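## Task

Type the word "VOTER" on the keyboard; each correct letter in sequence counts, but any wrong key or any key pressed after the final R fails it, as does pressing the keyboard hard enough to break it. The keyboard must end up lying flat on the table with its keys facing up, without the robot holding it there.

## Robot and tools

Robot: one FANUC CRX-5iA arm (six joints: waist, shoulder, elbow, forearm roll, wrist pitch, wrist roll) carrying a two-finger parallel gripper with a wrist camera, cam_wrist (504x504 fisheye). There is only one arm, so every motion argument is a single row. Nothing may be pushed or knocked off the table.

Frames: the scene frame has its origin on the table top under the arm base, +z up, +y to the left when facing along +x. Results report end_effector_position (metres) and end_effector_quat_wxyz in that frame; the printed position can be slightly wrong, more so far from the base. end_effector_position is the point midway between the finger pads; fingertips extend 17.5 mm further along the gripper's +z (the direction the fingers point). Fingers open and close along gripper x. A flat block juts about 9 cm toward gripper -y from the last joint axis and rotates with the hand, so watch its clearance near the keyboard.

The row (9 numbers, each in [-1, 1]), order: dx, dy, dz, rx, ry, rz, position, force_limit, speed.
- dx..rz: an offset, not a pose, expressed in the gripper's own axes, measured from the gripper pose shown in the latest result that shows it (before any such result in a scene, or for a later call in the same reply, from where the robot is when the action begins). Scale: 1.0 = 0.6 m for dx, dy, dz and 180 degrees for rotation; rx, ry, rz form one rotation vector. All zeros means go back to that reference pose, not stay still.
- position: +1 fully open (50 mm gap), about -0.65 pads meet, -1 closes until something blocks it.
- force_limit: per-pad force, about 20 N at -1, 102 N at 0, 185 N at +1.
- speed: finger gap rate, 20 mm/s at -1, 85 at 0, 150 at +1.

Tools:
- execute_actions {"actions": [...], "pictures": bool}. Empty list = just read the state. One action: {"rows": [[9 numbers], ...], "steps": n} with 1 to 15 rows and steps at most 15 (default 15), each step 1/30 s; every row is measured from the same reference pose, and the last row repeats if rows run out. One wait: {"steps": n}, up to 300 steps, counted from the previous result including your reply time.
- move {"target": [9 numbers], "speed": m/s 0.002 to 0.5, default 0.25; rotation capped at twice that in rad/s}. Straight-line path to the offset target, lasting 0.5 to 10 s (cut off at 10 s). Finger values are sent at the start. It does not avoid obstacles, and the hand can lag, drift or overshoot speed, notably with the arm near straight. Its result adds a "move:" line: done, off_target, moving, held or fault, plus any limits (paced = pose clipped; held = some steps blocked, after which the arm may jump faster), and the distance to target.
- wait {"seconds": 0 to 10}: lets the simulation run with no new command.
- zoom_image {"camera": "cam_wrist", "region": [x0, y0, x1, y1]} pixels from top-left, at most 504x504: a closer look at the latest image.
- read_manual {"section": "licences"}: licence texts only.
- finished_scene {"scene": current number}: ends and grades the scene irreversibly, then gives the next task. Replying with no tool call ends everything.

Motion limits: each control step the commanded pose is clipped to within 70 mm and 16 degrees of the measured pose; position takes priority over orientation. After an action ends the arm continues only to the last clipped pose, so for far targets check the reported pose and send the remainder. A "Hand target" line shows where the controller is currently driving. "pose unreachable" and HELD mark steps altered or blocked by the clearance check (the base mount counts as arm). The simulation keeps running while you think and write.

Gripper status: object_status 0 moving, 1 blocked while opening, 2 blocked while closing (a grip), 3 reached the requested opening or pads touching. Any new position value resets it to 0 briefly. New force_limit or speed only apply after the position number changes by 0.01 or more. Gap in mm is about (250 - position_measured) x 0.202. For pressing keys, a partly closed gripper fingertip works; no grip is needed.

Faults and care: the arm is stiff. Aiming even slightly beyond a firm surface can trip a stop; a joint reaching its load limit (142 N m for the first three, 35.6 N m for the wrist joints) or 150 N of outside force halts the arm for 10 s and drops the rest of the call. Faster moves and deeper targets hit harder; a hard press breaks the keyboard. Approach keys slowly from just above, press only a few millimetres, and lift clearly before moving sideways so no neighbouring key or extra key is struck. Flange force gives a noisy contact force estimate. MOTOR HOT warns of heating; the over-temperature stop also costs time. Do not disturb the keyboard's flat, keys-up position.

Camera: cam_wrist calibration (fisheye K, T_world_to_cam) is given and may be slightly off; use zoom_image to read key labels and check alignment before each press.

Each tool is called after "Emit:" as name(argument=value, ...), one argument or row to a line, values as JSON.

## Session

Emit:
execute_actions(
  actions=[],
)

Scene clock: 0.00 s of 4023.00 s.
end_effector_position=(+0.3212, +0.3530, +0.2181) position_measured=250 object_status=3 end_effector_quat_wxyz=(+0.396, +0.762, -0.388, +0.335)
Joint positions: [ 1.349  0.838  0.191  0.419 -2.065  2.288]
Joint velocities: [-0.001  0.001 -0.001 -0.    -0.     0.   ]
Flange force (N, the push that the arm receives, along the gripper's own x y z axes): no reading
Hand target: +0.321, +0.353, +0.218; +0.396, +0.762, -0.388, +0.335
camera_calibration (this result's frames):
cam_wrist: T_world_to_cam=[[0.446401, -0.339989, 0.827728, -0.201458], [-0.89483, -0.167261, 0.413887, 0.263776], [-0.00227054, -0.925436, -0.378898, 0.559372], [0, 0, 0, 1]] pos_world=[0.327236, 0.493289, 0.269524]

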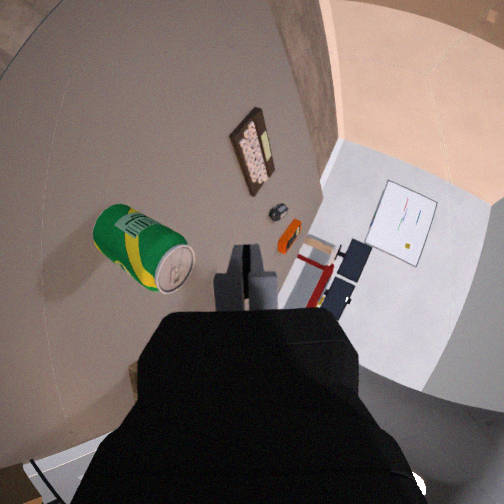

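Emit:
zoom_image(
  camera="cam_wrist",
  region=[205, 100, 305, 200],
)

Region (205, 100, 305, 200) of cam_wrist's 504x504 image, scaled by 5.040, with more detail than that image has.

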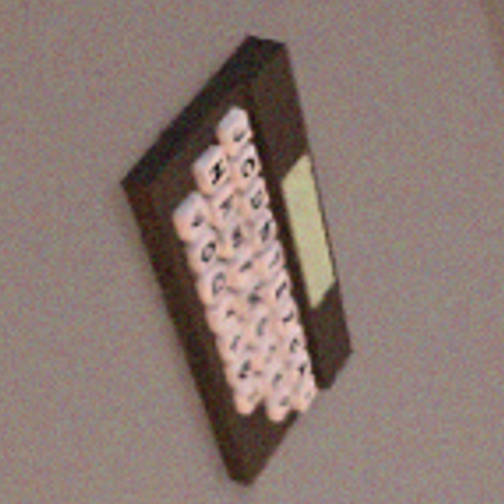

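Emit:
move(
  target=[0.1175, -0.1172, 0.5468, -0.1290, -0.3179, 0.1673, 1, 0, 0],
  speed=0.35,
)

Scene clock: 5.67 s of 4023.00 s.
end_effector_position=(+0.4836, +0.0737, +0.1030) position_measured=3 object_status=3 end_effector_quat_wxyz=(-0.204, -0.615, +0.759, +0.055)
Joint positions: [ 0.44   0.495 -0.008  0.07  -1.495  2.372]
Joint velocities: [-0.002 -0.001 -0.001  0.     0.     0.   ]
Flange force (N, the push that the arm receives, along the gripper's own x y z axes): [4.2 8.0 1.3]
Hand target: +0.484, +0.074, +0.103; -0.204, -0.615, +0.759, +0.055
Off the commanded pose: 0.003 m, 0 deg.
After step 90, 0.50 s passed at rest.
move: done
camera_calibration (this result's frames):
cam_wrist: T_world_to_cam=[[-0.189552, -0.949012, 0.251888, 0.138079], [-0.79541, 0.298824, 0.527283, 0.31595], [-0.575667, -0.100407, -0.811496, 0.518659], [0, 0, 0, 1]] pos_world=[0.576058, 0.0887021, 0.219514]

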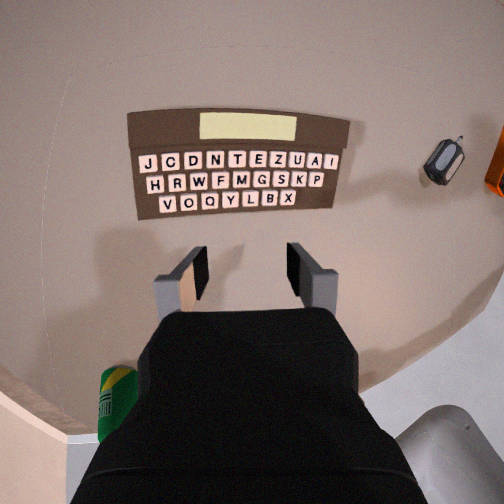

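Emit:
zoom_image(
  camera="cam_wrist",
  region=[130, 130, 280, 280],
)

Emit:
zoom_image(
  camera="cam_wrist",
  region=[220, 130, 370, 280],
)

Region (130, 130, 280, 280) of cam_wrist's 504x504 image, scaled by 3.360, with more detail than that image has.

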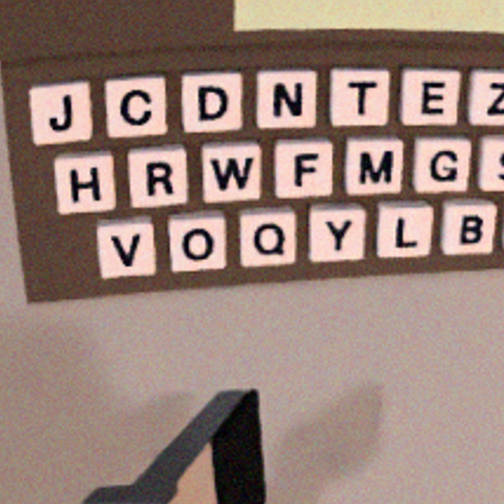

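Region (220, 130, 370, 280) of cam_wrist's 504x504 image, scaled by 3.360, with more detail than that image has.

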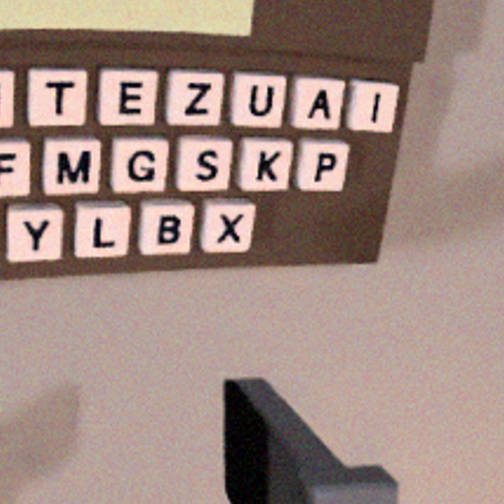

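Emit:
move(
  target=[-0.0492, -0.0420, 0.0536, 0, 0, 0, 1, 0, 0],
  speed=0.12,
)

Emit:
zoom_image(
  camera="cam_wrist",
  region=[150, 190, 250, 290],
)

Emit:
zoom_image(
  camera="cam_wrist",
  region=[150, 150, 310, 270],
)

Scene clock: 8.83 s of 4023.00 s.
end_effector_position=(+0.4990, +0.0904, +0.0580) position_measured=3 object_status=3 end_effector_quat_wxyz=(-0.204, -0.615, +0.759, +0.055)
Joint positions: [ 0.442  0.595  0.027  0.07  -1.43   2.365]
Joint velocities: [-0.001 -0.002 -0.002 -0.     0.     0.   ]
Flange force (N, the push that the arm receives, along the gripper's own x y z axes): [2.8 8.1 2.0]
Hand target: +0.499, +0.090, +0.058; -0.204, -0.615, +0.759, +0.055
Off the commanded pose: 0.000 m, 0 deg.
move: done
camera_calibration (this result's frames):
cam_wrist: T_world_to_cam=[[-0.189649, -0.949002, 0.25185, 0.168278], [-0.795386, 0.298884, 0.527285, 0.346925], [-0.575668, -0.100319, -0.811506, 0.492686], [0, 0, 0, 1]] pos_world=[0.591477, 0.105432, 0.174509]

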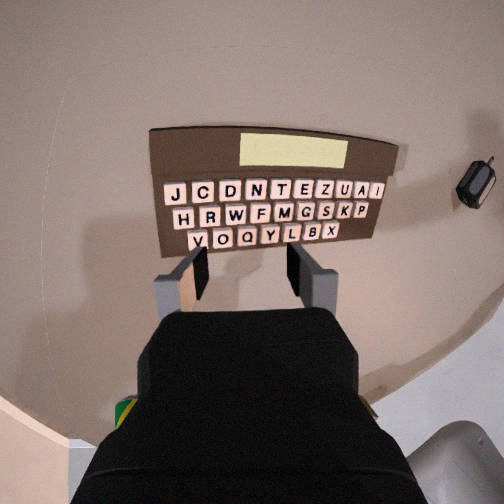

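Region (150, 190, 250, 290) of cam_wrist's 504x504 image, scaled by 5.040, with more detail than that image has.

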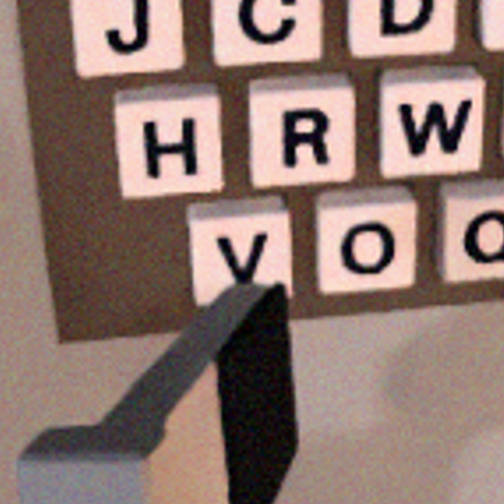

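Region (150, 150, 310, 270) of cam_wrist's 504x504 image, scaled by 3.150, with more detail than that image has; it fills the top 378 rows of this view, and the rest is white.

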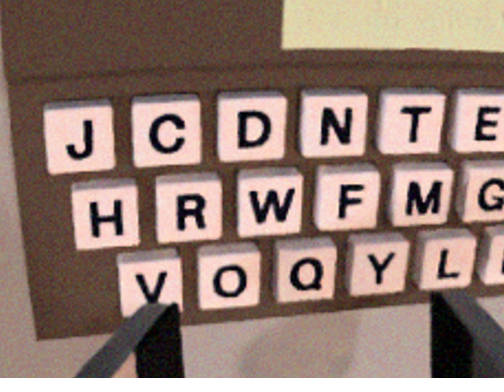

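Emit:
execute_actions(
  actions=[
    {"rows": [[-0.0004,-0.00057,0.00151,0,0,0,1,0,0],[-0.0011,-0.0016,0.0042,0,0,0,1,0,0],[-0.0019,-0.0027,0.0071,0,0,0,1,0,0],[-0.0026,-0.0037,0.0098,0,0,0,1,0,0],[-0.003,-0.0043,0.0113,0,0,0,1,0,0],[-0.00324,-0.00456,0.0121,0,0,0,1,0,0]], "steps": 10},
  ],
)

Emit:
zoom_image(
  camera="cam_wrist",
  region=[150, 190, 250, 290],
)

Scene clock: 10.43 s of 4023.00 s.
end_effector_position=(+0.4991, +0.0904, +0.0501) position_measured=3 object_status=3 end_effector_quat_wxyz=(-0.204, -0.615, +0.759, +0.055)
Joint positions: [ 0.441  0.606  0.023  0.071 -1.415  2.365]
Joint velocities: [-0.001  0.    -0.002 -0.     0.002  0.001]
Flange force (N, the push that the arm receives, along the gripper's own x y z axes): [8.2 8.0 0.3]
Hand target: +0.499, +0.090, +0.050; -0.204, -0.615, +0.759, +0.055
Off the commanded pose: 0.000 m, 0 deg.
Steps of this call (steps 1 to 38: nothing new was sent; steps 39 to 48: all 10 steps of this action). Readings (end_effector_position | what the end effector reports):
39: (+0.4990, +0.0904, +0.0579) | position_measured=3 object_status=3
40: (+0.4992, +0.0905, +0.0575) | position_measured=3 object_status=3
42: (+0.4991, +0.0907, +0.0548) | position_measured=3 object_status=3
46: (+0.4990, +0.0904, +0.0503) | position_measured=3 object_status=3
48: the state above
camera_calibration (this result's frames):
cam_wrist: T_world_to_cam=[[-0.189641, -0.949004, 0.251848, 0.170292], [-0.795435, 0.298868, 0.52722, 0.351183], [-0.575604, -0.100346, -0.811549, 0.486259], [0, 0, 0, 1]] pos_world=[0.59153, 0.105444, 0.166584]

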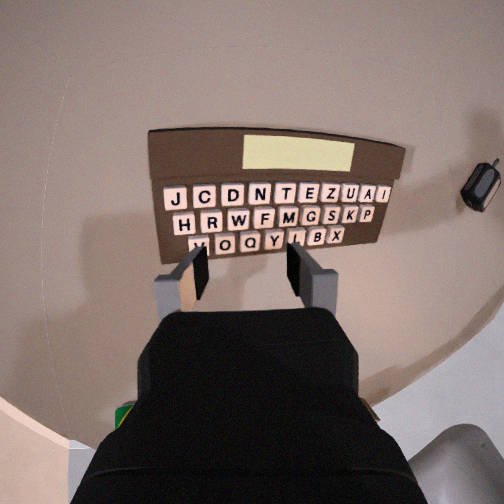

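Region (150, 190, 250, 290) of cam_wrist's 504x504 image, scaled by 5.040, with more detail than that image has.

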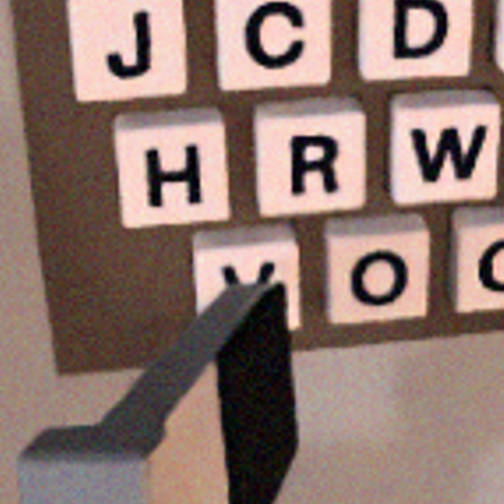

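Emit:
execute_actions(
  actions=[
    {"rows": [[-0.0002,-0.00029,0.00076,0,0,0,1,0,0],[-0.0005,-0.0007,0.0019,0,0,0,1,0,0],[-0.0008,-0.00114,0.00303,0,0,0,1,0,0]], "steps": 7},
  ],
)

Emit:
zoom_image(
  camera="cam_wrist",
  region=[180, 220, 240, 270],
)

Scene clock: 11.13 s of 4023.00 s.
end_effector_position=(+0.4991, +0.0904, +0.0481) position_measured=3 object_status=3 end_effector_quat_wxyz=(-0.204, -0.615, +0.759, +0.055)
Joint positions: [ 0.44   0.609  0.021  0.071 -1.411  2.365]
Joint velocities: [-0.001  0.001 -0.001 -0.     0.002  0.   ]
Flange force (N, the push that the arm receives, along the gripper's own x y z axes): [6.5 9.1 2.8]
Hand target: +0.499, +0.090, +0.048; -0.204, -0.615, +0.759, +0.055
Off the commanded pose: 0.000 m, 0 deg.
Steps of this call (steps 1 to 14: nothing new was sent; steps 15 to 21: all 7 steps of this action). Readings (end_effector_position | what the end effector reports):
15: (+0.4991, +0.0904, +0.0500) | position_measured=3 object_status=3
16: (+0.4991, +0.0904, +0.0497) | position_measured=3 object_status=3
18: (+0.4991, +0.0904, +0.0486) | position_measured=3 object_status=3
21: the state above
camera_calibration (this result's frames):
cam_wrist: T_world_to_cam=[[-0.189645, -0.949, 0.251859, 0.170772], [-0.795432, 0.298878, 0.527219, 0.352232], [-0.575607, -0.100352, -0.811546, 0.484666], [0, 0, 0, 1]] pos_world=[0.591539, 0.105426, 0.164614]

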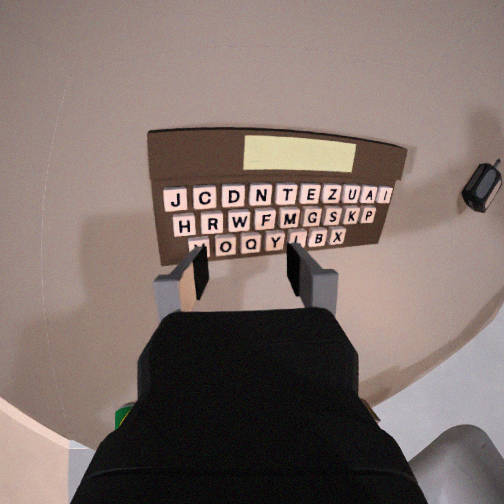

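Region (180, 220, 240, 270) of cam_wrist's 504x504 image, scaled by 8.400, with more detail than that image has.

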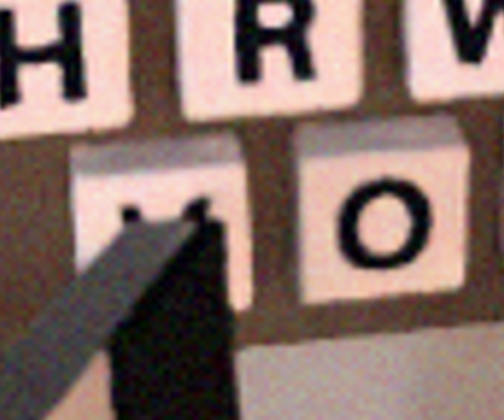

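Emit:
execute_actions(
  actions=[
    {"rows": [[-0.0002,-0.00029,0.00076,0,0,0,1,0,0],[-0.0005,-0.0007,0.0019,0,0,0,1,0,0],[-0.0008,-0.00114,0.00303,0,0,0,1,0,0]], "steps": 7},
  ],
)

Emit:
zoom_image(
  camera="cam_wrist",
  region=[180, 220, 240, 270],
)

Scene clock: 11.87 s of 4023.00 s.
end_effector_position=(+0.4991, +0.0904, +0.0461) position_measured=3 object_status=3 end_effector_quat_wxyz=(-0.204, -0.615, +0.759, +0.055)
Joint positions: [ 0.44   0.611  0.02   0.071 -1.408  2.365]
Joint velocities: [-0.001  0.001 -0.     0.     0.002  0.   ]
Flange force (N, the push that the arm receives, along the gripper's own x y z axes): [-0.9 0.6 0.5]
Hand target: +0.499, +0.090, +0.046; -0.204, -0.615, +0.759, +0.055
Off the commanded pose: 0.000 m, 0 deg.
Steps of this call (steps 1 to 15: nothing new was sent; steps 16 to 22: all 7 steps of this action). Readings (end_effector_position | what the end effector reports):
16: (+0.4991, +0.0904, +0.0480) | position_measured=3 object_status=3
17: (+0.4991, +0.0904, +0.0478) | position_measured=3 object_status=3
19: (+0.4991, +0.0904, +0.0466) | position_measured=3 object_status=3
22: the state above
camera_calibration (this result's frames):
cam_wrist: T_world_to_cam=[[-0.189647, -0.948997, 0.251872, 0.171251], [-0.795428, 0.298887, 0.52722, 0.353279], [-0.575611, -0.100361, -0.811542, 0.483074], [0, 0, 0, 1]] pos_world=[0.591548, 0.105408, 0.162646]

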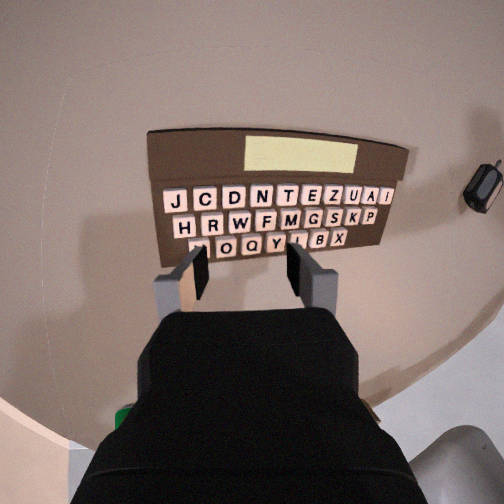

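Region (180, 220, 240, 270) of cam_wrist's 504x504 image, scaled by 8.400, with more detail than that image has.

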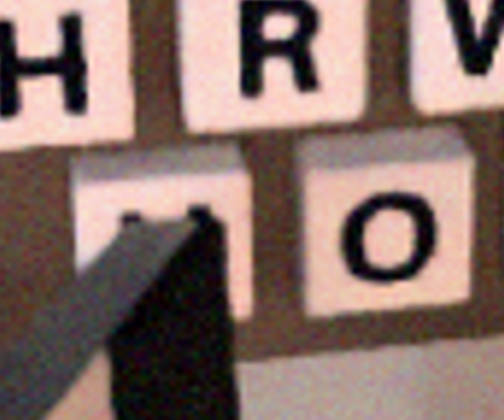

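Emit:
execute_actions(
  actions=[
    {"rows": [[-0.0002,-0.00029,0.00076,0,0,0,1,0,0],[-0.0004,-0.00057,0.00151,0,0,0,1,0,0],[-0.00051,-0.00071,0.0019,0,0,0,1,0,0]], "steps": 7},
  ],
)

Scene clock: 12.73 s of 4023.00 s.
end_effector_position=(+0.4991, +0.0904, +0.0449) position_measured=3 object_status=3 end_effector_quat_wxyz=(-0.204, -0.615, +0.759, +0.055)
Joint positions: [ 0.44   0.613  0.02   0.071 -1.405  2.365]
Joint velocities: [-0.    -0.     0.001  0.     0.002 -0.   ]
Flange force (N, the push that the arm receives, along the gripper's own x y z axes): [2.3 8.8 0.8]
Hand target: +0.499, +0.090, +0.045; -0.204, -0.615, +0.759, +0.055
Off the commanded pose: 0.000 m, 0 deg.
Steps of this call (steps 1 to 19: nothing new was sent; steps 20 to 26: all 7 steps of this action). Readings (end_effector_position | what the end effector reports):
20: (+0.4991, +0.0904, +0.0461) | position_measured=3 object_status=3
21: (+0.4991, +0.0904, +0.0458) | position_measured=3 object_status=3
23: (+0.4991, +0.0904, +0.0451) | position_measured=3 object_status=3
26: the state above
camera_calibration (this result's frames):
cam_wrist: T_world_to_cam=[[-0.189649, -0.948995, 0.251876, 0.171559], [-0.795428, 0.298891, 0.527218, 0.353937], [-0.57561, -0.100363, -0.811542, 0.482072], [0, 0, 0, 1]] pos_world=[0.591553, 0.105403, 0.161408]

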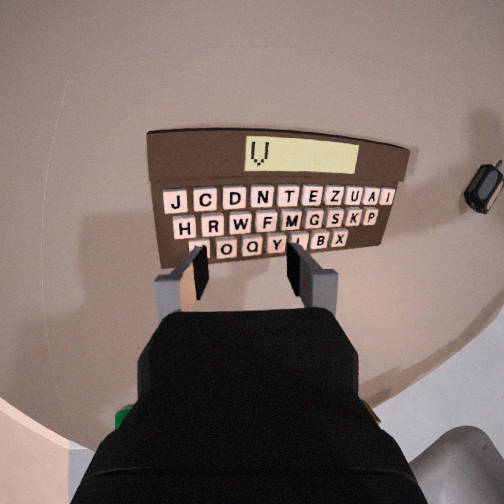

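Emit:
execute_actions(
  actions=[
    {"rows": [[0.00056,0.00077,-0.00209,0,0,0,1,0,0],[0.00133,0.00184,-0.00501,0,0,0,1,0,0],[0.00193,0.00267,-0.00726,0,0,0,1,0,0],[0.00222,0.00307,-0.00835,0,0,0,1,0,0],[0.00362,0.00306,-0.00798,0,0,0,1,0,0],[0.00783,0.00303,-0.00687,0,0,0,1,0,0],[0.01344,0.00298,-0.00539,0,0,0,1,0,0],[0.01905,0.00294,-0.00392,0,0,0,1,0,0],[0.02466,0.00289,-0.00244,0,0,0,1,0,0],[0.02887,0.00286,-0.00133,0,0,0,1,0,0],[0.03027,0.00285,-0.00096,0,0,0,1,0,0]], "steps": 15},
  ],
  pictures=false,
)

Emit:
execute_actions(
  actions=[
    {"rows": [[-0.0004,-0.00056,0.00152,0,0,0,1,0,0],[-0.00089,-0.00123,0.00334,0,0,0,1,0,0],[-0.00133,-0.00184,0.00501,0,0,0,1,0,0],[-0.0017,-0.00234,0.00638,0,0,0,1,0,0],[-0.00198,-0.00273,0.00744,0,0,0,1,0,0],[-0.00222,-0.00307,0.00835,0,0,0,1,0,0]], "steps": 10},
  ],
)

Emit:
zoom_image(
  camera="cam_wrist",
  region=[180, 220, 240, 270],
)

Scene clock: 15.57 s of 4023.00 s.
end_effector_position=(+0.4949, +0.0736, +0.0505) position_measured=3 object_status=3 end_effector_quat_wxyz=(-0.204, -0.615, +0.759, +0.055)
Joint positions: [ 0.42   0.585 -0.009  0.08  -1.403  2.382]
Joint velocities: [-0.003 -0.004 -0.004  0.002  0.002  0.003]
Flange force (N, the push that the arm receives, along the gripper's own x y z axes): [2.7 1.8 -1.1]
Hand target: +0.495, +0.073, +0.050; -0.204, -0.615, +0.759, +0.055
Off the commanded pose: 0.000 m, 0 deg.
Steps of this call (steps 1 to 70: nothing new was sent; steps 71 to 85: all 15 steps of this action). Readings (end_effector_position | what the end effector reports):
71: (+0.4991, +0.0904, +0.0449) | position_measured=3 object_status=3
72: (+0.4990, +0.0903, +0.0454) | position_measured=3 object_status=3
74: (+0.4992, +0.0899, +0.0483) | position_measured=3 object_status=3
78: (+0.4979, +0.0867, +0.0504) | position_measured=3 object_status=3
85: the state above

Scene clock: 15.90 s of 4023.00 s.
end_effector_position=(+0.4949, +0.0736, +0.0450) position_measured=3 object_status=3 end_effector_quat_wxyz=(-0.204, -0.615, +0.759, +0.055)
Joint positions: [ 0.418  0.592 -0.012  0.081 -1.392  2.382]
Joint velocities: [-0.     0.001 -0.     0.     0.003  0.001]
Flange force (N, the push that the arm receives, along the gripper's own x y z axes): [6.5 11.3 1.1]
Hand target: +0.495, +0.074, +0.045; -0.204, -0.615, +0.759, +0.055
Off the commanded pose: 0.000 m, 0 deg.
Steps of this call (steps 1 to 10: all 10 steps of this action). Readings (end_effector_position | what the end effector reports):
1: (+0.4949, +0.0736, +0.0504) | position_measured=3 object_status=3
2: (+0.4950, +0.0736, +0.0500) | position_measured=3 object_status=3
4: (+0.4949, +0.0736, +0.0480) | position_measured=3 object_status=3
8: (+0.4949, +0.0736, +0.0452) | position_measured=3 object_status=3
10: the state above
camera_calibration (this result's frames):
cam_wrist: T_world_to_cam=[[-0.189637, -0.948973, 0.25197, 0.154781], [-0.795472, 0.298925, 0.527132, 0.355586], [-0.575554, -0.100471, -0.811568, 0.478053], [0, 0, 0, 1]] pos_world=[0.587356, 0.0886202, 0.161532]

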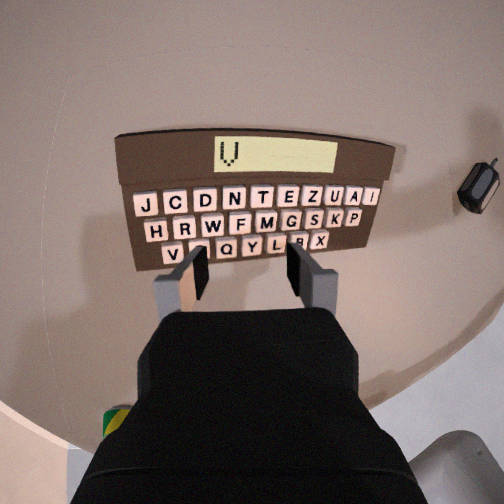

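Region (180, 220, 240, 270) of cam_wrist's 504x504 image, scaled by 8.400, with more detail than that image has.

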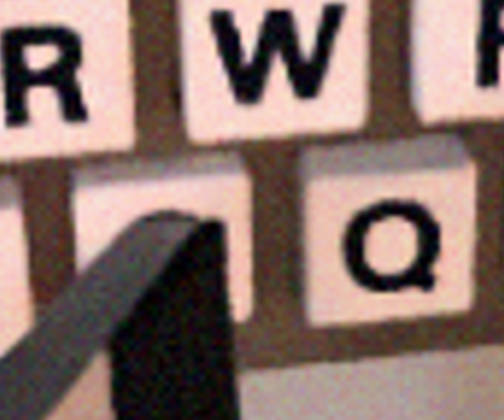

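Emit:
execute_actions(
  actions=[
    {"rows": [[-0.00016,-0.00022,0.00061,0,0,0,1,0,0]], "steps": 5},
  ],
)

Scene clock: 16.40 s of 4023.00 s.
end_effector_position=(+0.4949, +0.0736, +0.0446) position_measured=3 object_status=3 end_effector_quat_wxyz=(-0.204, -0.615, +0.759, +0.055)
Joint positions: [ 0.418  0.593 -0.013  0.081 -1.392  2.382]
Joint velocities: [ 0.001  0.001 -0.001 -0.     0.     0.   ]
Flange force (N, the push that the arm receives, along the gripper's own x y z axes): [5.5 10.4 1.1]
Hand target: +0.495, +0.074, +0.045; -0.204, -0.615, +0.759, +0.055
Off the commanded pose: 0.000 m, 0 deg.
Steps of this call (steps 1 to 10: nothing new was sent; steps 11 to 15: all 5 steps of this action). Readings (end_effector_position | what the end effector reports):
11: (+0.4949, +0.0736, +0.0449) | position_measured=3 object_status=3
12: (+0.4949, +0.0736, +0.0448) | position_measured=3 object_status=3
14: (+0.4949, +0.0736, +0.0446) | position_measured=3 object_status=3
15: the state above
camera_calibration (this result's frames):
cam_wrist: T_world_to_cam=[[-0.189638, -0.948972, 0.251972, 0.154877], [-0.795468, 0.298928, 0.527136, 0.355787], [-0.575559, -0.100471, -0.811565, 0.477733], [0, 0, 0, 1]] pos_world=[0.587352, 0.0886177, 0.161139]

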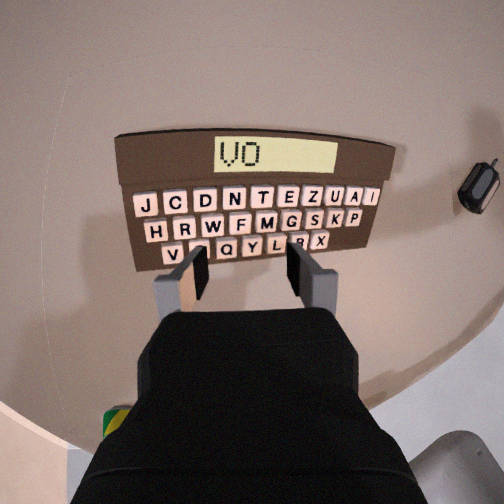

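Emit:
execute_actions(
  actions=[
    {"rows": [[0.0006,0.00084,-0.00228,0,0,0,1,0,0],[0.00145,0.002,-0.00546,0,0,0,1,0,0],[0.0021,0.0029,-0.0079,0,0,0,1,0,0],[0.00242,0.00335,-0.00911,0,0,0,1,0,0]], "steps": 7},
  ],
  pictures=false,
)

Emit:
execute_actions(
  actions=[
    {"rows": [[0.0013,-0.0011,0,0,0,0,1,0,0],[0.0054,-0.0044,-0.0002,0,0,0,1,0,0],[0.0115,-0.0094,-0.0004,0,0,0,1,0,0],[0.0195,-0.016,-0.0007,0,0,0,1,0,0],[0.029,-0.0237,-0.001,0,0,0,1,0,0],[0.0384,-0.0313,-0.0013,0,0,0,1,0,0],[0.0479,-0.039,-0.0016,0,0,0,1,0,0],[0.0559,-0.0456,-0.0019,0,0,0,1,0,0],[0.062,-0.0506,-0.0021,0,0,0,1,0,0],[0.0661,-0.0539,-0.0023,0,0,0,1,0,0],[0.0674,-0.055,-0.0023,0,0,0,1,0,0]], "steps": 15},
  ],
)

Emit:
zoom_image(
  camera="cam_wrist",
  region=[150, 190, 250, 290],
)

Scene clock: 18.80 s of 4023.00 s.
end_effector_position=(+0.4950, +0.0733, +0.0505) position_measured=3 object_status=3 end_effector_quat_wxyz=(-0.204, -0.615, +0.759, +0.055)
Joint positions: [ 0.419  0.585 -0.009  0.08  -1.403  2.382]
Joint velocities: [ 0.005 -0.004  0.002 -0.007 -0.008 -0.   ]
Flange force (N, the push that the arm receives, along the gripper's own x y z axes): [10.0 13.2 2.5]
Hand target: +0.495, +0.074, +0.051; -0.204, -0.615, +0.759, +0.055
Off the commanded pose: 0.000 m, 0 deg.
Steps of this call (steps 1 to 65: nothing new was sent; steps 66 to 72: all 7 steps of this action). Readings (end_effector_position | what the end effector reports):
66: (+0.4949, +0.0736, +0.0446) | position_measured=3 object_status=3
67: (+0.4948, +0.0734, +0.0452) | position_measured=3 object_status=3
69: (+0.4950, +0.0731, +0.0484) | position_measured=3 object_status=3
72: the state above

Scene clock: 19.30 s of 4023.00 s.
end_effector_position=(+0.5191, +0.0270, +0.0506) position_measured=3 object_status=3 end_effector_quat_wxyz=(-0.204, -0.615, +0.759, +0.054)
Joint positions: [ 0.332  0.603  0.027  0.117 -1.414  2.458]
Joint velocities: [-0.004  0.005  0.008  0.002 -0.004  0.008]
Flange force (N, the push that the arm receives, along the gripper's own x y z axes): [3.1 8.6 1.3]
Hand target: +0.519, +0.027, +0.051; -0.204, -0.615, +0.759, +0.054
Off the commanded pose: 0.000 m, 0 deg.
Steps of this call (steps 1 to 15: all 15 steps of this action). Readings (end_effector_position | what the end effector reports):
1: (+0.4950, +0.0734, +0.0505) | position_measured=3 object_status=3
2: (+0.4951, +0.0733, +0.0505) | position_measured=3 object_status=3
4: (+0.4971, +0.0693, +0.0505) | position_measured=3 object_status=3
8: (+0.5067, +0.0501, +0.0507) | position_measured=3 object_status=3
15: the state above
camera_calibration (this result's frames):
cam_wrist: T_world_to_cam=[[-0.189869, -0.948798, 0.25245, 0.11385], [-0.795639, 0.299345, 0.526642, 0.385908], [-0.575247, -0.100866, -0.811737, 0.491746], [0, 0, 0, 1]] pos_world=[0.611535, 0.042101, 0.167192]

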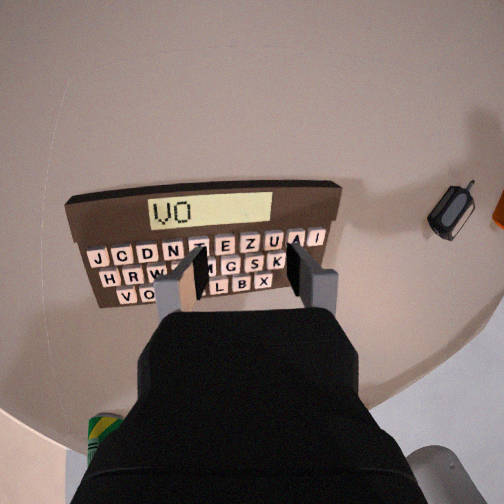

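Region (150, 190, 250, 290) of cam_wrist's 504x504 image, scaled by 5.040, with more detail than that image has.

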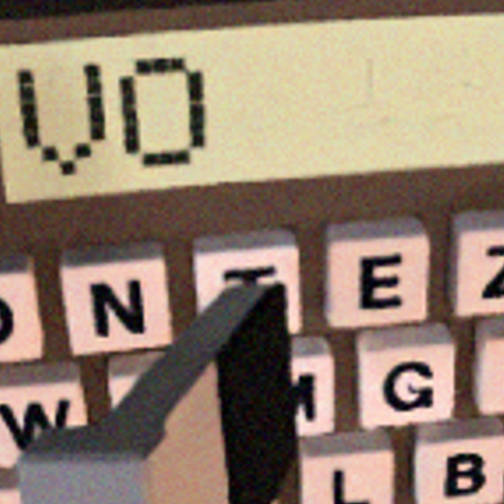

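Emit:
execute_actions(
  actions=[
    {"rows": [[-0.00045,0,0.0017,0,0,0,1,0,0],[-0.00098,-0.00013,0.00372,0,0,0,1,0,0],[-0.00142,-0.00074,0.00539,0,0,0,1,0,0],[-0.00179,-0.00124,0.00676,0,0,0,1,0,0],[-0.00207,-0.00163,0.00782,0,0,0,1,0,0],[-0.00231,-0.00197,0.00873,0,0,0,1,0,0],[-0.00247,-0.00219,0.00934,0,0,0,1,0,0]], "steps": 11},
  ],
)

Emit:
zoom_image(
  camera="cam_wrist",
  region=[180, 220, 240, 270],
)

Scene clock: 20.57 s of 4023.00 s.
end_effector_position=(+0.5184, +0.0272, +0.0448) position_measured=3 object_status=3 end_effector_quat_wxyz=(-0.204, -0.615, +0.759, +0.054)
Joint positions: [ 0.331  0.609  0.021  0.117 -1.402  2.457]
Joint velocities: [ 0.     0.002 -0.     0.     0.001  0.   ]
Flange force (N, the push that the arm receives, along the gripper's own x y z axes): [2.3 7.4 -1.3]
Hand target: +0.518, +0.027, +0.045; -0.204, -0.615, +0.759, +0.054
Off the commanded pose: 0.000 m, 0 deg.
Steps of this call (steps 1 to 27: nothing new was sent; steps 28 to 38: all 11 steps of this action). Readings (end_effector_position | what the end effector reports):
28: (+0.5192, +0.0268, +0.0506) | position_measured=3 object_status=3
29: (+0.5191, +0.0268, +0.0502) | position_measured=3 object_status=3
31: (+0.5186, +0.0269, +0.0482) | position_measured=3 object_status=3
35: (+0.5184, +0.0272, +0.0451) | position_measured=3 object_status=3
38: the state above
camera_calibration (this result's frames):
cam_wrist: T_world_to_cam=[[-0.189704, -0.948837, 0.252429, 0.115353], [-0.795722, 0.299189, 0.526605, 0.38842], [-0.575186, -0.100964, -0.811768, 0.486599], [0, 0, 0, 1]] pos_world=[0.610842, 0.0423693, 0.161343]

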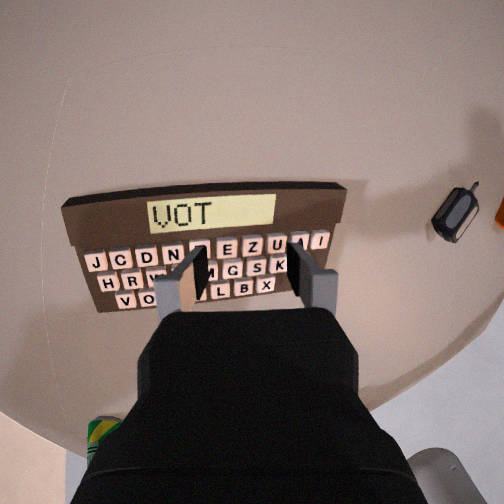

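Region (180, 220, 240, 270) of cam_wrist's 504x504 image, scaled by 8.400, with more detail than that image has.

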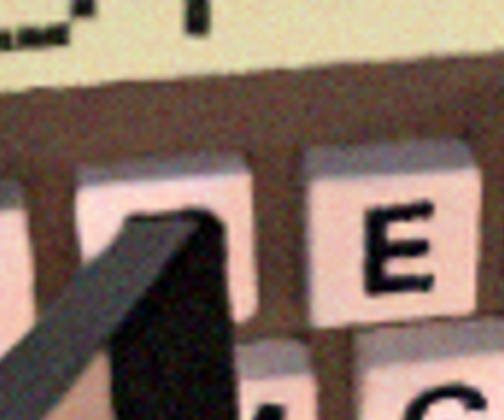

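Emit:
execute_actions(
  actions=[
    {"rows": [[0.00056,0.00077,-0.00209,0,0,0,1,0,0],[0.00133,0.00184,-0.00501,0,0,0,1,0,0],[0.00193,0.00267,-0.00726,0,0,0,1,0,0],[0.00222,0.00307,-0.00835,0,0,0,1,0,0],[0.00362,0.00306,-0.00798,0,0,0,1,0,0],[0.00783,0.00303,-0.00687,0,0,0,1,0,0],[0.01344,0.00298,-0.00539,0,0,0,1,0,0],[0.01905,0.00294,-0.00392,0,0,0,1,0,0],[0.02466,0.00289,-0.00244,0,0,0,1,0,0],[0.02887,0.00286,-0.00133,0,0,0,1,0,0],[0.03059,0.00285,-0.00088,0,0,0,1,0,0]], "steps": 15},
  ],
  pictures=false,
)

Emit:
execute_actions(
  actions=[
    {"rows": [[-0.0004,-0.00056,0.00152,0,0,0,1,0,0],[-0.00089,-0.00123,0.00334,0,0,0,1,0,0],[-0.00133,-0.00184,0.00501,0,0,0,1,0,0],[-0.0017,-0.00234,0.00638,0,0,0,1,0,0],[-0.00198,-0.00273,0.00744,0,0,0,1,0,0],[-0.00222,-0.00307,0.00835,0,0,0,1,0,0],[-0.00232,-0.00321,0.00873,0,0,0,1,0,0]], "steps": 11},
  ],
)

Emit:
zoom_image(
  camera="cam_wrist",
  region=[180, 220, 240, 270],
)

Scene clock: 22.37 s of 4023.00 s.
end_effector_position=(+0.5142, +0.0103, +0.0504) position_measured=3 object_status=3 end_effector_quat_wxyz=(-0.204, -0.615, +0.759, +0.054)
Joint positions: [ 0.309  0.584 -0.003  0.127 -1.4    2.475]
Joint velocities: [-0.002 -0.003 -0.003  0.002  0.002  0.003]
Flange force (N, the push that the arm receives, along the gripper's own x y z axes): [4.6 4.6 -0.7]
Hand target: +0.514, +0.010, +0.050; -0.204, -0.615, +0.759, +0.054
Off the commanded pose: 0.000 m, 0 deg.
Steps of this call (steps 1 to 39: nothing new was sent; steps 40 to 54: all 15 steps of this action). Readings (end_effector_position | what the end effector reports):
40: (+0.5184, +0.0271, +0.0448) | position_measured=3 object_status=3
41: (+0.5184, +0.0270, +0.0453) | position_measured=3 object_status=3
43: (+0.5185, +0.0267, +0.0482) | position_measured=3 object_status=3
47: (+0.5173, +0.0235, +0.0503) | position_measured=3 object_status=3
54: the state above

Scene clock: 22.73 s of 4023.00 s.
end_effector_position=(+0.5142, +0.0103, +0.0447) position_measured=3 object_status=3 end_effector_quat_wxyz=(-0.204, -0.615, +0.759, +0.054)
Joint positions: [ 0.308  0.592 -0.006  0.127 -1.389  2.475]
Joint velocities: [ 0.001 -0.    -0.002  0.     0.001 -0.001]
Flange force (N, the push that the arm receives, along the gripper's own x y z axes): [4.9 8.9 -0.3]
Hand target: +0.514, +0.010, +0.045; -0.204, -0.615, +0.759, +0.054
Off the commanded pose: 0.000 m, 0 deg.
Steps of this call (steps 1 to 11: all 11 steps of this action). Readings (end_effector_position | what the end effector reports):
1: (+0.5142, +0.0102, +0.0504) | position_measured=3 object_status=3
2: (+0.5143, +0.0103, +0.0499) | position_measured=3 object_status=3
4: (+0.5142, +0.0103, +0.0479) | position_measured=3 object_status=3
8: (+0.5142, +0.0103, +0.0449) | position_measured=3 object_status=3
11: the state above
camera_calibration (this result's frames):
cam_wrist: T_world_to_cam=[[-0.189683, -0.948815, 0.252527, 0.0984449], [-0.79577, 0.299219, 0.526515, 0.390231], [-0.575126, -0.101083, -0.811796, 0.482314], [0, 0, 0, 1]] pos_world=[0.606599, 0.0253953, 0.161218]

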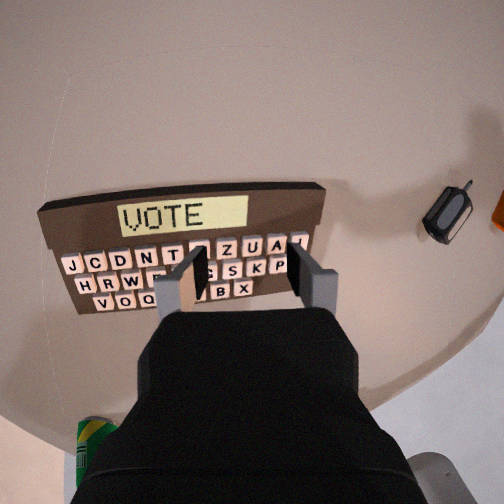

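Region (180, 220, 240, 270) of cam_wrist's 504x504 image, scaled by 8.400, with more detail than that image has.

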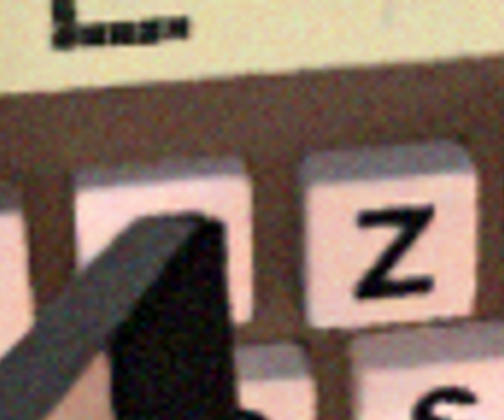

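Emit:
execute_actions(
  actions=[
    {"rows": [[0.0006,0.00084,-0.00228,0,0,0,1,0,0],[0.00145,0.002,-0.00546,0,0,0,1,0,0],[0.0021,0.0029,-0.0079,0,0,0,1,0,0],[0.00242,0.00335,-0.00911,0,0,0,1,0,0]], "steps": 7},
  ],
  pictures=false,
)

Emit:
execute_actions(
  actions=[
    {"rows": [[-0.0018,0.0005,-0.0003,0,0,0,1,0,0],[-0.0072,0.0018,-0.0013,0,0,0,1,0,0],[-0.0157,0.004,-0.0028,0,0,0,1,0,0],[-0.0268,0.0069,-0.0048,0,0,0,1,0,0],[-0.0398,0.0102,-0.0071,0,0,0,1,0,0],[-0.0537,0.0138,-0.0096,0,0,0,1,0,0],[-0.0675,0.0174,-0.0121,0,0,0,1,0,0],[-0.0805,0.0207,-0.0144,0,0,0,1,0,0],[-0.0916,0.0236,-0.0164,0,0,0,1,0,0],[-0.1001,0.0258,-0.0179,0,0,0,1,0,0],[-0.1055,0.0271,-0.0189,0,0,0,1,0,0],[-0.1073,0.0276,-0.0192,0,0,0,1,0,0]], "steps": 15},
  ],
  pictures=false,
)

Emit:
execute_actions(
  actions=[
    {"steps": 4},
  ],
)

Emit:
zoom_image(
  camera="cam_wrist",
  region=[150, 190, 250, 290],
)

Scene clock: 24.37 s of 4023.00 s.
end_effector_position=(+0.5142, +0.0100, +0.0505) position_measured=3 object_status=3 end_effector_quat_wxyz=(-0.205, -0.615, +0.760, +0.054)
Joint positions: [ 0.308  0.584 -0.003  0.127 -1.401  2.475]
Joint velocities: [ 0.006 -0.002  0.    -0.006 -0.008  0.004]
Flange force (N, the push that the arm receives, along the gripper's own x y z axes): [4.5 7.4 -2.1]
Hand target: +0.514, +0.010, +0.051; -0.204, -0.615, +0.759, +0.054
Off the commanded pose: 0.000 m, 0 deg.
Steps of this call (steps 1 to 42: nothing new was sent; steps 43 to 49: all 7 steps of this action). Readings (end_effector_position | what the end effector reports):
43: (+0.5142, +0.0103, +0.0446) | position_measured=3 object_status=3
44: (+0.5141, +0.0101, +0.0452) | position_measured=3 object_status=3
46: (+0.5142, +0.0097, +0.0484) | position_measured=3 object_status=3
49: the state above

Scene clock: 24.87 s of 4023.00 s.
end_effector_position=(+0.5136, +0.0773, +0.0506) position_measured=3 object_status=3 end_effector_quat_wxyz=(-0.204, -0.615, +0.759, +0.055)
Joint positions: [ 0.411  0.624  0.056  0.084 -1.428  2.392]
Joint velocities: [ 0.009  0.014  0.023 -0.005 -0.012 -0.017]
Flange force (N, the push that the arm receives, along the gripper's own x y z axes): [-6.0 8.9 1.4]
Hand target: +0.514, +0.078, +0.051; -0.204, -0.615, +0.759, +0.055
Off the commanded pose: 0.000 m, 0 deg.
Steps of this call (steps 1 to 15: all 15 steps of this action). Readings (end_effector_position | what the end effector reports):
1: (+0.5142, +0.0101, +0.0506) | position_measured=3 object_status=3
2: (+0.5142, +0.0107, +0.0506) | position_measured=3 object_status=3
4: (+0.5142, +0.0154, +0.0505) | position_measured=3 object_status=3
8: (+0.5137, +0.0392, +0.0505) | position_measured=3 object_status=3
15: the state above

Scene clock: 25.00 s of 4023.00 s.
end_effector_position=(+0.5136, +0.0776, +0.0506) position_measured=3 object_status=3 end_effector_quat_wxyz=(-0.204, -0.615, +0.760, +0.055)
Joint positions: [ 0.411  0.624  0.056  0.083 -1.429  2.391]
Joint velocities: [ 0.002 -0.     0.    -0.001 -0.    -0.   ]
Flange force (N, the push that the arm receives, along the gripper's own x y z axes): [5.0 11.1 1.0]
Hand target: +0.514, +0.078, +0.051; -0.204, -0.615, +0.759, +0.055
Off the commanded pose: 0.000 m, 0 deg.
Steps of this call (steps 1 to 4: nothing new was sent). Readings (end_effector_position | what the end effector reports):
1: (+0.5136, +0.0774, +0.0506) | position_measured=3 object_status=3
2: (+0.5136, +0.0775, +0.0506) | position_measured=3 object_status=3
4: the state above
camera_calibration (this result's frames):
cam_wrist: T_world_to_cam=[[-0.190135, -0.948771, 0.252353, 0.160948], [-0.795417, 0.299538, 0.526867, 0.366296], [-0.575466, -0.10055, -0.811621, 0.493729], [0, 0, 0, 1]] pos_world=[0.606084, 0.0926275, 0.167116]

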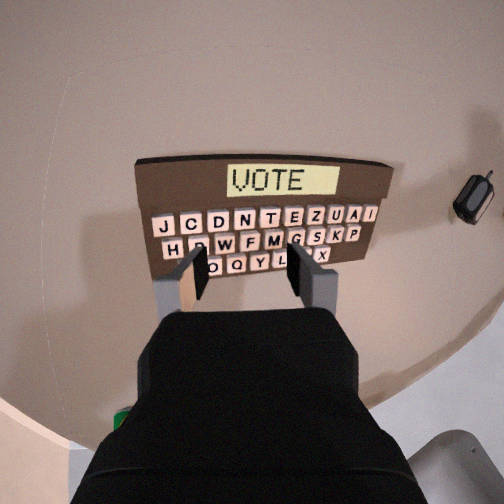

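Region (150, 190, 250, 290) of cam_wrist's 504x504 image, scaled by 5.040, with more detail than that image has.

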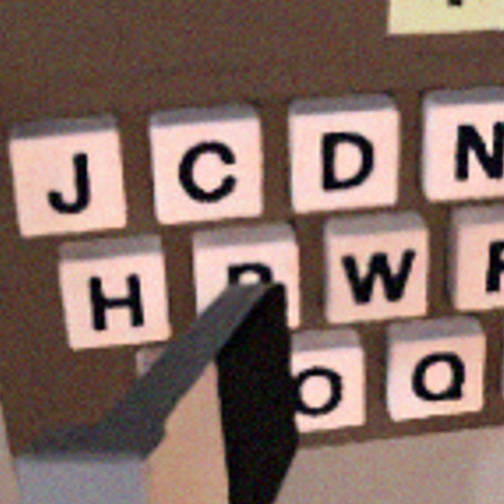

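Emit:
execute_actions(
  actions=[
    {"rows": [[-0.0004,-0.00056,0.00152,0,0,0,1,0,0],[-0.00089,-0.00123,0.00334,0,0,0,1,0,0],[-0.00133,-0.00184,0.00501,0,0,0,1,0,0],[-0.0017,-0.00234,0.00638,0,0,0,1,0,0],[-0.00198,-0.00273,0.00744,0,0,0,1,0,0],[-0.00222,-0.00307,0.00835,0,0,0,1,0,0],[-0.0024,-0.00332,0.00903,0,0,0,1,0,0]], "steps": 11},
  ],
)

Scene clock: 25.80 s of 4023.00 s.
end_effector_position=(+0.5136, +0.0776, +0.0447) position_measured=3 object_status=3 end_effector_quat_wxyz=(-0.204, -0.615, +0.760, +0.055)
Joint positions: [ 0.41   0.632  0.053  0.084 -1.417  2.391]
Joint velocities: [-0.001  0.    -0.001  0.001  0.003  0.   ]
Flange force (N, the push that the arm receives, along the gripper's own x y z axes): [5.2 10.0 1.0]
Hand target: +0.514, +0.078, +0.045; -0.204, -0.615, +0.760, +0.055
Off the commanded pose: 0.000 m, 0 deg.
Steps of this call (steps 1 to 13: nothing new was sent; steps 14 to 24: all 11 steps of this action). Readings (end_effector_position | what the end effector reports):
14: (+0.5136, +0.0776, +0.0505) | position_measured=3 object_status=3
15: (+0.5136, +0.0777, +0.0502) | position_measured=3 object_status=3
17: (+0.5136, +0.0780, +0.0482) | position_measured=3 object_status=3
21: (+0.5135, +0.0778, +0.0450) | position_measured=3 object_status=3
24: the state above
camera_calibration (this result's frames):
cam_wrist: T_world_to_cam=[[-0.190156, -0.94877, 0.252342, 0.162482], [-0.795438, 0.299545, 0.526831, 0.3694], [-0.575429, -0.100542, -0.811648, 0.488913], [0, 0, 0, 1]] pos_world=[0.606066, 0.092663, 0.161212]

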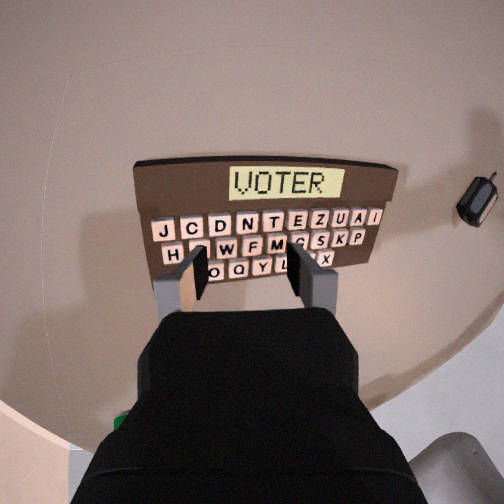

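Emit:
move(
  target=[0.0162, 0.0223, -0.0607, 0, 0, 0, 1, 0, 0],
  speed=0.12,
)

Scene clock: 26.83 s of 4023.00 s.
end_effector_position=(+0.5137, +0.0778, +0.0847) position_measured=3 object_status=3 end_effector_quat_wxyz=(-0.204, -0.615, +0.759, +0.055)
Joint positions: [ 0.418  0.582  0.079  0.08  -1.494  2.39 ]
Joint velocities: [-0.    -0.001  0.001 -0.     0.     0.   ]
Flange force (N, the push that the arm receives, along the gripper's own x y z axes): [1.6 3.6 0.6]
Hand target: +0.514, +0.078, +0.085; -0.204, -0.615, +0.759, +0.055
Off the commanded pose: 0.000 m, 0 deg.
move: done
camera_calibration (this result's frames):
cam_wrist: T_world_to_cam=[[-0.19005, -0.948806, 0.252284, 0.152504], [-0.795414, 0.299434, 0.52693, 0.348313], [-0.575497, -0.100527, -0.811602, 0.521452], [0, 0, 0, 1]] pos_world=[0.606131, 0.0928202, 0.2012]

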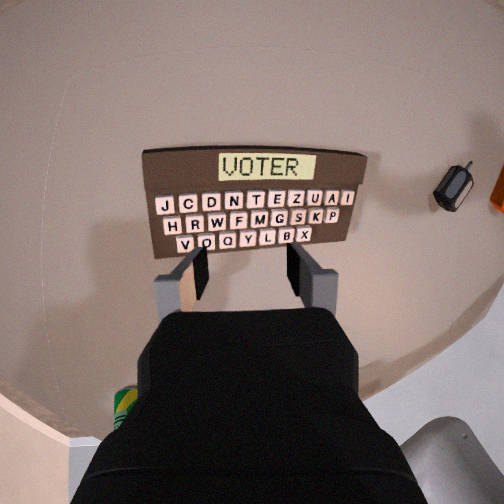

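Emit:
finished_scene(
  scene=2,
)

The scene is finished: the task was done.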